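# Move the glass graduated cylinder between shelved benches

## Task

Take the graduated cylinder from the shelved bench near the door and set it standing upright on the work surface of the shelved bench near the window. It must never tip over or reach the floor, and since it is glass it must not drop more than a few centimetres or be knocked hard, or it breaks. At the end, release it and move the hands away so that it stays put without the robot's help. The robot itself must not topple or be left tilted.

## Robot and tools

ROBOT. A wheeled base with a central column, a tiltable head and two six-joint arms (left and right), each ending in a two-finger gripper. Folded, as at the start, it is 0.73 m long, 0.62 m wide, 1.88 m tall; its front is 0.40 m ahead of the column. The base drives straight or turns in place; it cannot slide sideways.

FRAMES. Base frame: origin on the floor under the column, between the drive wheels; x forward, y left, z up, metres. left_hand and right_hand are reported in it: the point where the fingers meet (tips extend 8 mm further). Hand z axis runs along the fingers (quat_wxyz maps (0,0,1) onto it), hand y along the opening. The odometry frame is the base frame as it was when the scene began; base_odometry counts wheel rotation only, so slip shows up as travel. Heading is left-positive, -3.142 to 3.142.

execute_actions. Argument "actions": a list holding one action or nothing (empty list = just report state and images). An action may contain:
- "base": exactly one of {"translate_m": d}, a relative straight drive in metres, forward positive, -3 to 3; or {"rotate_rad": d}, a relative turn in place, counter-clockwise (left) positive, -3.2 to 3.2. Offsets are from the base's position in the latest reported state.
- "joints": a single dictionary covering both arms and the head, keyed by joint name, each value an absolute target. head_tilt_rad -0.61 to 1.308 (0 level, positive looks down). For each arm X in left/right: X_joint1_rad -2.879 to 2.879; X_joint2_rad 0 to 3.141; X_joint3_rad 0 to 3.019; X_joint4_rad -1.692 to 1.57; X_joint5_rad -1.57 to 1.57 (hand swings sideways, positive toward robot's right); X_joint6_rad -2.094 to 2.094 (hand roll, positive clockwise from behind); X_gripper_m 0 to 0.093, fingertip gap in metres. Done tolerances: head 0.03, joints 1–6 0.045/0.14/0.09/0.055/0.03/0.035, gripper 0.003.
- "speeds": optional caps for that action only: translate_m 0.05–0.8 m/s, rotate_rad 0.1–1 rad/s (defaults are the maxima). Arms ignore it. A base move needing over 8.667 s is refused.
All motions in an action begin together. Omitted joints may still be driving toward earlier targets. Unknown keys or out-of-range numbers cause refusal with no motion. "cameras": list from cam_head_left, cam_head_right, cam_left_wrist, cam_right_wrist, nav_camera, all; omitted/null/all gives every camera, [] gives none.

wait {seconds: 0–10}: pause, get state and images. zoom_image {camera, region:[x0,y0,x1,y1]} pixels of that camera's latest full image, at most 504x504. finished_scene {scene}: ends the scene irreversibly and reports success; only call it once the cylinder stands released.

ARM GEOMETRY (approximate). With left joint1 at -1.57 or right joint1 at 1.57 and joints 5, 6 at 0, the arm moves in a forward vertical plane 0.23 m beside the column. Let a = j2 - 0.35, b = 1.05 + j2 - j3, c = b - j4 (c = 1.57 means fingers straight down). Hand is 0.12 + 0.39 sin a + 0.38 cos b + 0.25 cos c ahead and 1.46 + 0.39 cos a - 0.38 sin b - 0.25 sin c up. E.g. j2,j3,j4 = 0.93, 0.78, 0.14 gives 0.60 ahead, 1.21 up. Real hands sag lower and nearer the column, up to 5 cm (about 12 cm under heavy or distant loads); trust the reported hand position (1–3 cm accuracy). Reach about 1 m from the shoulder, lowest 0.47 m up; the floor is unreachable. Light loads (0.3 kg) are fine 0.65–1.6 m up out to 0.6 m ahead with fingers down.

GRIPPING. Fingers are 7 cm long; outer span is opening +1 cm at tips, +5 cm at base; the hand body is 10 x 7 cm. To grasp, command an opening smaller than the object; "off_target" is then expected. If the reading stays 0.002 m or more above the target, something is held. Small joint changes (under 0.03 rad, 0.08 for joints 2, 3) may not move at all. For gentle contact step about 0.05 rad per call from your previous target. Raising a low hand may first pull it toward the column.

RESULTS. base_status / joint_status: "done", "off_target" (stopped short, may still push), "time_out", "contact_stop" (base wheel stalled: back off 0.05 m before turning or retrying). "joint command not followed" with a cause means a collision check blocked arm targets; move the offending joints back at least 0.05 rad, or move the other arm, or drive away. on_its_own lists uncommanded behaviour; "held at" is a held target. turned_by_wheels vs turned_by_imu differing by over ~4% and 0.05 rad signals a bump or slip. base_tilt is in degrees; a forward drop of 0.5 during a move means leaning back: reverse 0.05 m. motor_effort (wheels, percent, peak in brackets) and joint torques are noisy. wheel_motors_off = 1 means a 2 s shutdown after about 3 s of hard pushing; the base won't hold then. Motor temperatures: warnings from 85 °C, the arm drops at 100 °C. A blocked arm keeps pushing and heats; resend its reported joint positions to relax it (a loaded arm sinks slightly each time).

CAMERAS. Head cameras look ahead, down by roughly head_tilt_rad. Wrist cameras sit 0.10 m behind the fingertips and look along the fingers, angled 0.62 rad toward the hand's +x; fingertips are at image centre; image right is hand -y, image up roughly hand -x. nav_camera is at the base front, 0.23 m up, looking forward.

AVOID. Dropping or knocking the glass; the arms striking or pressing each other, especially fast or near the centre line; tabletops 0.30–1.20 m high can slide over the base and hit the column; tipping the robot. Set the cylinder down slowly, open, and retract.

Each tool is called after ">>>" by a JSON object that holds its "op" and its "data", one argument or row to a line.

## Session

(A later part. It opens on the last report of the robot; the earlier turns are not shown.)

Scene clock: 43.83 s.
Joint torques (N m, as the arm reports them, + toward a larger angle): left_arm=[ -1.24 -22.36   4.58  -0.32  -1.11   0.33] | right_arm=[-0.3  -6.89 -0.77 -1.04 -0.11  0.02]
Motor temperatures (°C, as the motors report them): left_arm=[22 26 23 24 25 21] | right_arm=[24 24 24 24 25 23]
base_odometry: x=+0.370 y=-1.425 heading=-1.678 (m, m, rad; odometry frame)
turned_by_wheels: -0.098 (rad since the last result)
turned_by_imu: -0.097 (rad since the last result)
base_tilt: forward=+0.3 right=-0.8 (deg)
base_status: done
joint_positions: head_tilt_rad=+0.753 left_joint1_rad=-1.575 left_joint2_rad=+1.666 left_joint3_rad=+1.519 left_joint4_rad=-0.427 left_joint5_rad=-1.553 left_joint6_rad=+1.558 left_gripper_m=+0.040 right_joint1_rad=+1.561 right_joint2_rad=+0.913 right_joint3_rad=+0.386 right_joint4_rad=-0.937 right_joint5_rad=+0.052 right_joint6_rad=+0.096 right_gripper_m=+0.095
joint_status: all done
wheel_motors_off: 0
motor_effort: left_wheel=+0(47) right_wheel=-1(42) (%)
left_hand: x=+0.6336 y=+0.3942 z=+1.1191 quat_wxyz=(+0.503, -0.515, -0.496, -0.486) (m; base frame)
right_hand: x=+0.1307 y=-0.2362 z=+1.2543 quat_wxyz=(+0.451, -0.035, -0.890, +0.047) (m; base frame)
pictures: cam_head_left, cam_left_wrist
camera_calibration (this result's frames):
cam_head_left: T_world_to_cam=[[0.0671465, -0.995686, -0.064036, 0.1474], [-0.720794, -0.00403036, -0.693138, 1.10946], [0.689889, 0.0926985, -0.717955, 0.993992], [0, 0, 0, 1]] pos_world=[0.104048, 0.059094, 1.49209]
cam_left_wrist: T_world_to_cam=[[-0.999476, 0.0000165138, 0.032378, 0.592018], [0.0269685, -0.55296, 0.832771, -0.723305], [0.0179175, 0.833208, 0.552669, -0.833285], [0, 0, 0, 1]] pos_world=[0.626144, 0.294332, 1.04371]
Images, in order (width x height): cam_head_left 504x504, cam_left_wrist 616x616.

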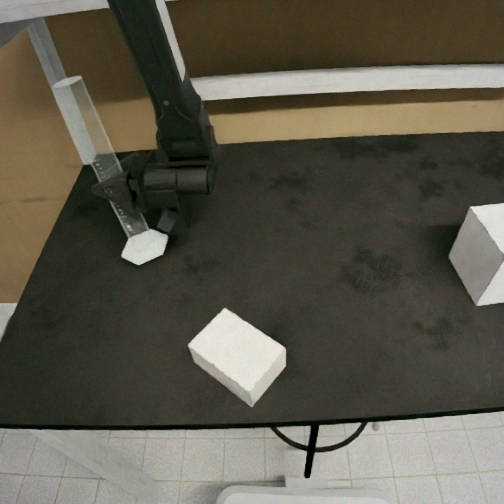

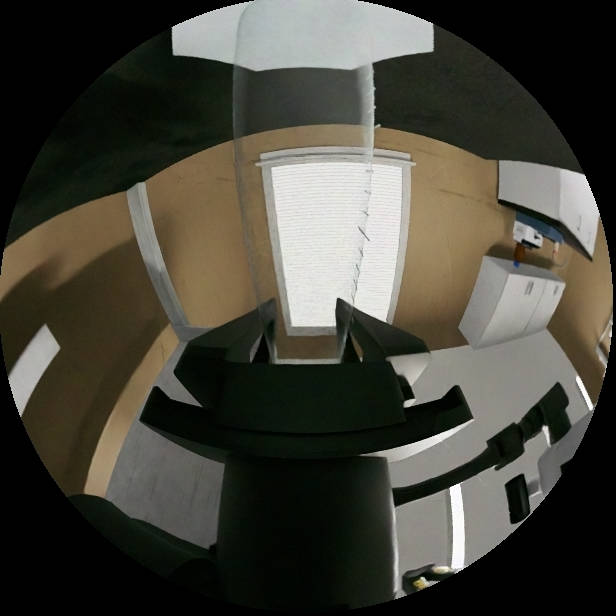

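>>> {"op": "execute_actions", "data": {
  "actions": [
    {"joints":{"left_joint2_rad":1.72,"left_joint3_rad":1.6,"left_joint4_rad":-0.4}}
  ],
  "cameras": ["cam_head_left"]
}}

>>> {"op": "execute_actions", "data": {
  "actions": [
    {"joints":{"left_joint2_rad":1.8,"left_joint3_rad":1.65,"left_joint4_rad":-0.37}}
  ],
  "cameras": ["cam_head_left"]
}}

Scene clock: 44.90 s.
Joint torques (N m, as the arm reports them, + toward a larger angle): left_arm=[ -0.81 -19.76   4.41  -0.32  -1.12   0.26] | right_arm=[-0.29 -6.93 -0.84 -1.05 -0.11  0.02]
Motor temperatures (°C, as the motors report them): left_arm=[22 26 23 24 25 21] | right_arm=[24 24 24 24 25 23]
base_odometry: x=+0.370 y=-1.425 heading=-1.678 (m, m, rad; odometry frame)
turned_by_wheels: +0.000 (rad since the last result)
turned_by_imu: +0.000 (rad since the last result)
base_tilt: forward=+0.3 right=-0.8 (deg)
base_status: not commanded
joint_positions: head_tilt_rad=+0.753 left_joint1_rad=-1.575 left_joint2_rad=+1.712 left_joint3_rad=+1.582 left_joint4_rad=-0.410 left_joint5_rad=-1.554 left_joint6_rad=+1.558 left_gripper_m=+0.040 right_joint1_rad=+1.561 right_joint2_rad=+0.913 right_joint3_rad=+0.386 right_joint4_rad=-0.937 right_joint5_rad=+0.052 right_joint6_rad=+0.096 right_gripper_m=+0.095
joint_status: all done
wheel_motors_off: 0
motor_effort: left_wheel=+2(3) right_wheel=-2(2) (%)
left_hand: x=+0.6461 y=+0.3941 z=+1.1042 quat_wxyz=(+0.495, -0.506, -0.504, -0.494) (m; base frame)
right_hand: x=+0.1307 y=-0.2362 z=+1.2543 quat_wxyz=(+0.451, -0.035, -0.890, +0.047) (m; base frame)
pictures: cam_head_left
camera_calibration (this result's frames):
cam_head_left: T_world_to_cam=[[0.0671465, -0.995686, -0.064036, 0.1474], [-0.720794, -0.00403036, -0.693138, 1.10946], [0.689889, 0.0926985, -0.717955, 0.993991], [0, 0, 0, 1]] pos_world=[0.104048, 0.059094, 1.49209]
Images, in order (width x height): cam_head_left 504x504.

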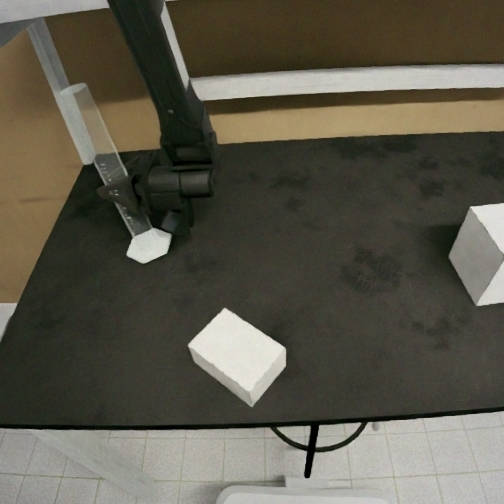

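Scene clock: 45.77 s.
Joint torques (N m, as the arm reports them, + toward a larger angle): left_arm=[ -0.57 -18.55   4.14   0.05  -0.81   0.24] | right_arm=[-0.3  -6.95 -0.81 -1.09 -0.12  0.02]
Motor temperatures (°C, as the motors report them): left_arm=[22 26 23 24 25 21] | right_arm=[24 24 24 24 25 23]
base_odometry: x=+0.370 y=-1.425 heading=-1.678 (m, m, rad; odometry frame)
turned_by_wheels: +0.000 (rad since the last result)
turned_by_imu: +0.000 (rad since the last result)
base_tilt: forward=+0.3 right=-0.9 (deg)
base_status: not commanded
joint_positions: head_tilt_rad=+0.753 left_joint1_rad=-1.575 left_joint2_rad=+1.763 left_joint3_rad=+1.637 left_joint4_rad=-0.380 left_joint5_rad=-1.561 left_joint6_rad=+1.559 left_gripper_m=+0.040 right_joint1_rad=+1.561 right_joint2_rad=+0.913 right_joint3_rad=+0.386 right_joint4_rad=-0.937 right_joint5_rad=+0.052 right_joint6_rad=+0.096 right_gripper_m=+0.095
joint_status: all done
wheel_motors_off: 0
motor_effort: left_wheel=+1(3) right_wheel=-2(3) (%)
left_hand: x=+0.6536 y=+0.3941 z=+1.0869 quat_wxyz=(+0.489, -0.496, -0.510, -0.504) (m; base frame)
right_hand: x=+0.1307 y=-0.2362 z=+1.2543 quat_wxyz=(+0.451, -0.035, -0.890, +0.047) (m; base frame)
pictures: cam_head_left
camera_calibration (this result's frames):
cam_head_left: T_world_to_cam=[[0.0671465, -0.995686, -0.064036, 0.1474], [-0.720794, -0.00403036, -0.693138, 1.10946], [0.689889, 0.0926985, -0.717955, 0.993991], [0, 0, 0, 1]] pos_world=[0.104048, 0.059094, 1.49209]
Images, in order (width x height): cam_head_left 504x504.

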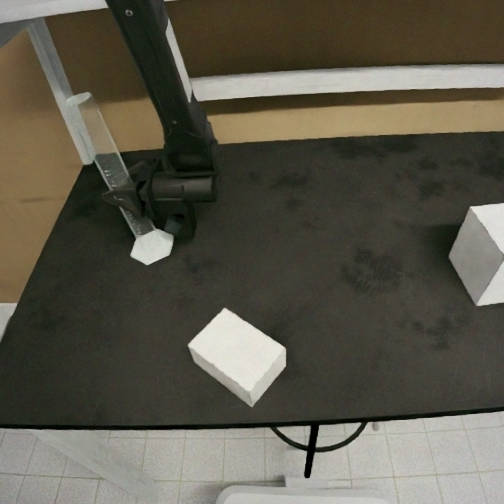

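>>> {"op": "execute_actions", "data": {
  "actions": [
    {"joints":{"left_gripper_m":0.093,"left_joint2_rad":1.76,"left_joint3_rad":1.64}}
  ],
  "cameras": []
}}

>>> {"op": "execute_actions", "data": {
  "actions": [
    {"base":{"rotate_rad":-0.06}}
  ],
  "cameras": []
}}

>>> {"op": "execute_actions", "data": {
  "actions": [
    {"base":{"translate_m":-0.035}}
  ],
  "cameras": []
}}

>>> {"op": "execute_actions", "data": {
  "actions": [
    {"base":{"rotate_rad":-0.3}}
  ],
  "cameras": ["cam_head_left"]
}}

Scene clock: 47.27 s.
Joint torques (N m, as the arm reports them, + toward a larger angle): left_arm=[ -0.91 -21.36   3.38   0.03  -0.8    0.19] | right_arm=[-0.25 -6.96 -0.79 -1.03 -0.12  0.02]
Motor temperatures (°C, as the motors report them): left_arm=[22 26 23 24 25 21] | right_arm=[24 24 24 24 25 23]
base_odometry: x=+0.370 y=-1.425 heading=-1.678 (m, m, rad; odometry frame)
turned_by_wheels: +0.000 (rad since the last result)
turned_by_imu: +0.000 (rad since the last result)
base_tilt: forward=+0.3 right=-0.9 (deg)
base_status: not commanded
joint_positions: head_tilt_rad=+0.753 left_joint1_rad=-1.575 left_joint2_rad=+1.762 left_joint3_rad=+1.637 left_joint4_rad=-0.380 left_joint5_rad=-1.561 left_joint6_rad=+1.560 left_gripper_m=+0.093 right_joint1_rad=+1.561 right_joint2_rad=+0.913 right_joint3_rad=+0.386 right_joint4_rad=-0.937 right_joint5_rad=+0.052 right_joint6_rad=+0.096 right_gripper_m=+0.095
joint_status: all done
wheel_motors_off: 0
motor_effort: left_wheel=+2(2) right_wheel=-2(2) (%)
left_hand: x=+0.6539 y=+0.3941 z=+1.0873 quat_wxyz=(+0.489, -0.496, -0.510, -0.504) (m; base frame)
right_hand: x=+0.1307 y=-0.2362 z=+1.2543 quat_wxyz=(+0.451, -0.035, -0.890, +0.047) (m; base frame)
pictures: none
No camera images: the call's "cameras" was empty. Leave "cameras" out to get every camera's image.

Scene clock: 48.27 s.
Joint torques (N m, as the arm reports them, + toward a larger angle): left_arm=[ -1.51 -20.86   3.35   0.14  -0.74   0.21] | right_arm=[-0.27 -7.12 -0.83 -1.04 -0.12  0.02]
Motor temperatures (°C, as the motors report them): left_arm=[22 26 23 24 25 21] | right_arm=[24 24 24 24 25 23]
base_odometry: x=+0.370 y=-1.426 heading=-1.736 (m, m, rad; odometry frame)
turned_by_wheels: -0.059 (rad since the last result)
turned_by_imu: -0.057 (rad since the last result)
base_tilt: forward=+0.3 right=-0.9 (deg)
base_status: done
joint_positions: head_tilt_rad=+0.753 left_joint1_rad=-1.575 left_joint2_rad=+1.762 left_joint3_rad=+1.637 left_joint4_rad=-0.380 left_joint5_rad=-1.561 left_joint6_rad=+1.560 left_gripper_m=+0.093 right_joint1_rad=+1.561 right_joint2_rad=+0.913 right_joint3_rad=+0.386 right_joint4_rad=-0.937 right_joint5_rad=+0.052 right_joint6_rad=+0.096 right_gripper_m=+0.095
joint_status: not commanded
wheel_motors_off: 0
motor_effort: left_wheel=+1(36) right_wheel=-1(45) (%)
left_hand: x=+0.6539 y=+0.3938 z=+1.0872 quat_wxyz=(+0.489, -0.496, -0.510, -0.504) (m; base frame)
right_hand: x=+0.1307 y=-0.2362 z=+1.2543 quat_wxyz=(+0.451, -0.035, -0.890, +0.047) (m; base frame)
pictures: none
No camera images: the call's "cameras" was empty. Leave "cameras" out to get every camera's image.

Scene clock: 49.27 s.
Joint torques (N m, as the arm reports them, + toward a larger angle): left_arm=[ -0.9  -21.05   3.27  -0.04  -0.78   0.23] | right_arm=[-0.27 -6.85 -0.49 -1.02 -0.11  0.02]
Motor temperatures (°C, as the motors report them): left_arm=[22 26 23 24 25 21] | right_arm=[24 24 24 24 25 23]
base_odometry: x=+0.376 y=-1.391 heading=-1.736 (m, m, rad; odometry frame)
turned_by_wheels: +0.000 (rad since the last result)
turned_by_imu: +0.000 (rad since the last result)
base_tilt: forward=+0.3 right=-0.9 (deg)
base_status: done
joint_positions: head_tilt_rad=+0.753 left_joint1_rad=-1.575 left_joint2_rad=+1.762 left_joint3_rad=+1.637 left_joint4_rad=-0.380 left_joint5_rad=-1.561 left_joint6_rad=+1.560 left_gripper_m=+0.093 right_joint1_rad=+1.561 right_joint2_rad=+0.913 right_joint3_rad=+0.382 right_joint4_rad=-0.937 right_joint5_rad=+0.052 right_joint6_rad=+0.096 right_gripper_m=+0.095
joint_status: not commanded
wheel_motors_off: 0
motor_effort: left_wheel=-3(44) right_wheel=-2(64) (%)
left_hand: x=+0.6541 y=+0.3938 z=+1.0874 quat_wxyz=(+0.489, -0.496, -0.510, -0.505) (m; base frame)
right_hand: x=+0.1287 y=-0.2362 z=+1.2551 quat_wxyz=(+0.453, -0.035, -0.890, +0.047) (m; base frame)
pictures: none
No camera images: the call's "cameras" was empty. Leave "cameras" out to get every camera's image.

Scene clock: 50.73 s.
Joint torques (N m, as the arm reports them, + toward a larger angle): left_arm=[ -1.21 -20.22   3.33   0.05  -0.76   0.21] | right_arm=[-0.24 -6.86 -0.52 -1.03 -0.11  0.02]
Motor temperatures (°C, as the motors report them): left_arm=[22 26 23 24 25 21] | right_arm=[24 24 24 24 25 23]
base_odometry: x=+0.376 y=-1.391 heading=-2.036 (m, m, rad; odometry frame)
turned_by_wheels: -0.299 (rad since the last result)
turned_by_imu: -0.299 (rad since the last result)
base_tilt: forward=+0.3 right=-0.9 (deg)
base_status: done
joint_positions: head_tilt_rad=+0.753 left_joint1_rad=-1.575 left_joint2_rad=+1.762 left_joint3_rad=+1.637 left_joint4_rad=-0.380 left_joint5_rad=-1.561 left_joint6_rad=+1.560 left_gripper_m=+0.093 right_joint1_rad=+1.561 right_joint2_rad=+0.913 right_joint3_rad=+0.382 right_joint4_rad=-0.937 right_joint5_rad=+0.052 right_joint6_rad=+0.096 right_gripper_m=+0.095
joint_status: not commanded
wheel_motors_off: 0
motor_effort: left_wheel=+2(44) right_wheel=-2(22) (%)
left_hand: x=+0.6540 y=+0.3941 z=+1.0875 quat_wxyz=(+0.489, -0.496, -0.510, -0.505) (m; base frame)
right_hand: x=+0.1287 y=-0.2362 z=+1.2551 quat_wxyz=(+0.453, -0.035, -0.890, +0.047) (m; base frame)
pictures: cam_head_left
camera_calibration (this result's frames):
cam_head_left: T_world_to_cam=[[0.0671161, -0.995686, -0.0640679, 0.14745], [-0.721123, -0.00403036, -0.692796, 1.10895], [0.689549, 0.0926985, -0.718282, 0.994512], [0, 0, 0, 1]] pos_world=[0.104025, 0.059094, 1.49206]
Images, in order (width x height): cam_head_left 504x504.

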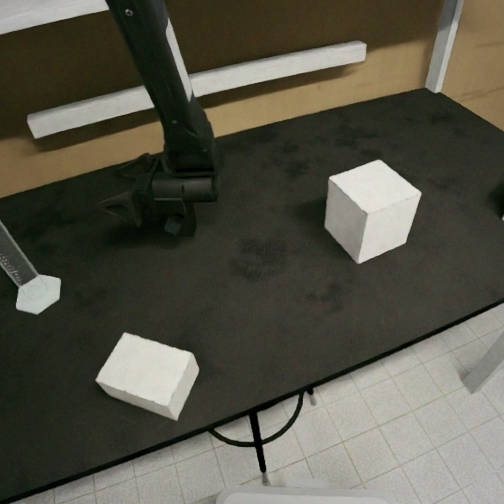

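>>> {"op": "finished_scene", "data": {
  "scene": 1
}}

The scene is finished: the task was done.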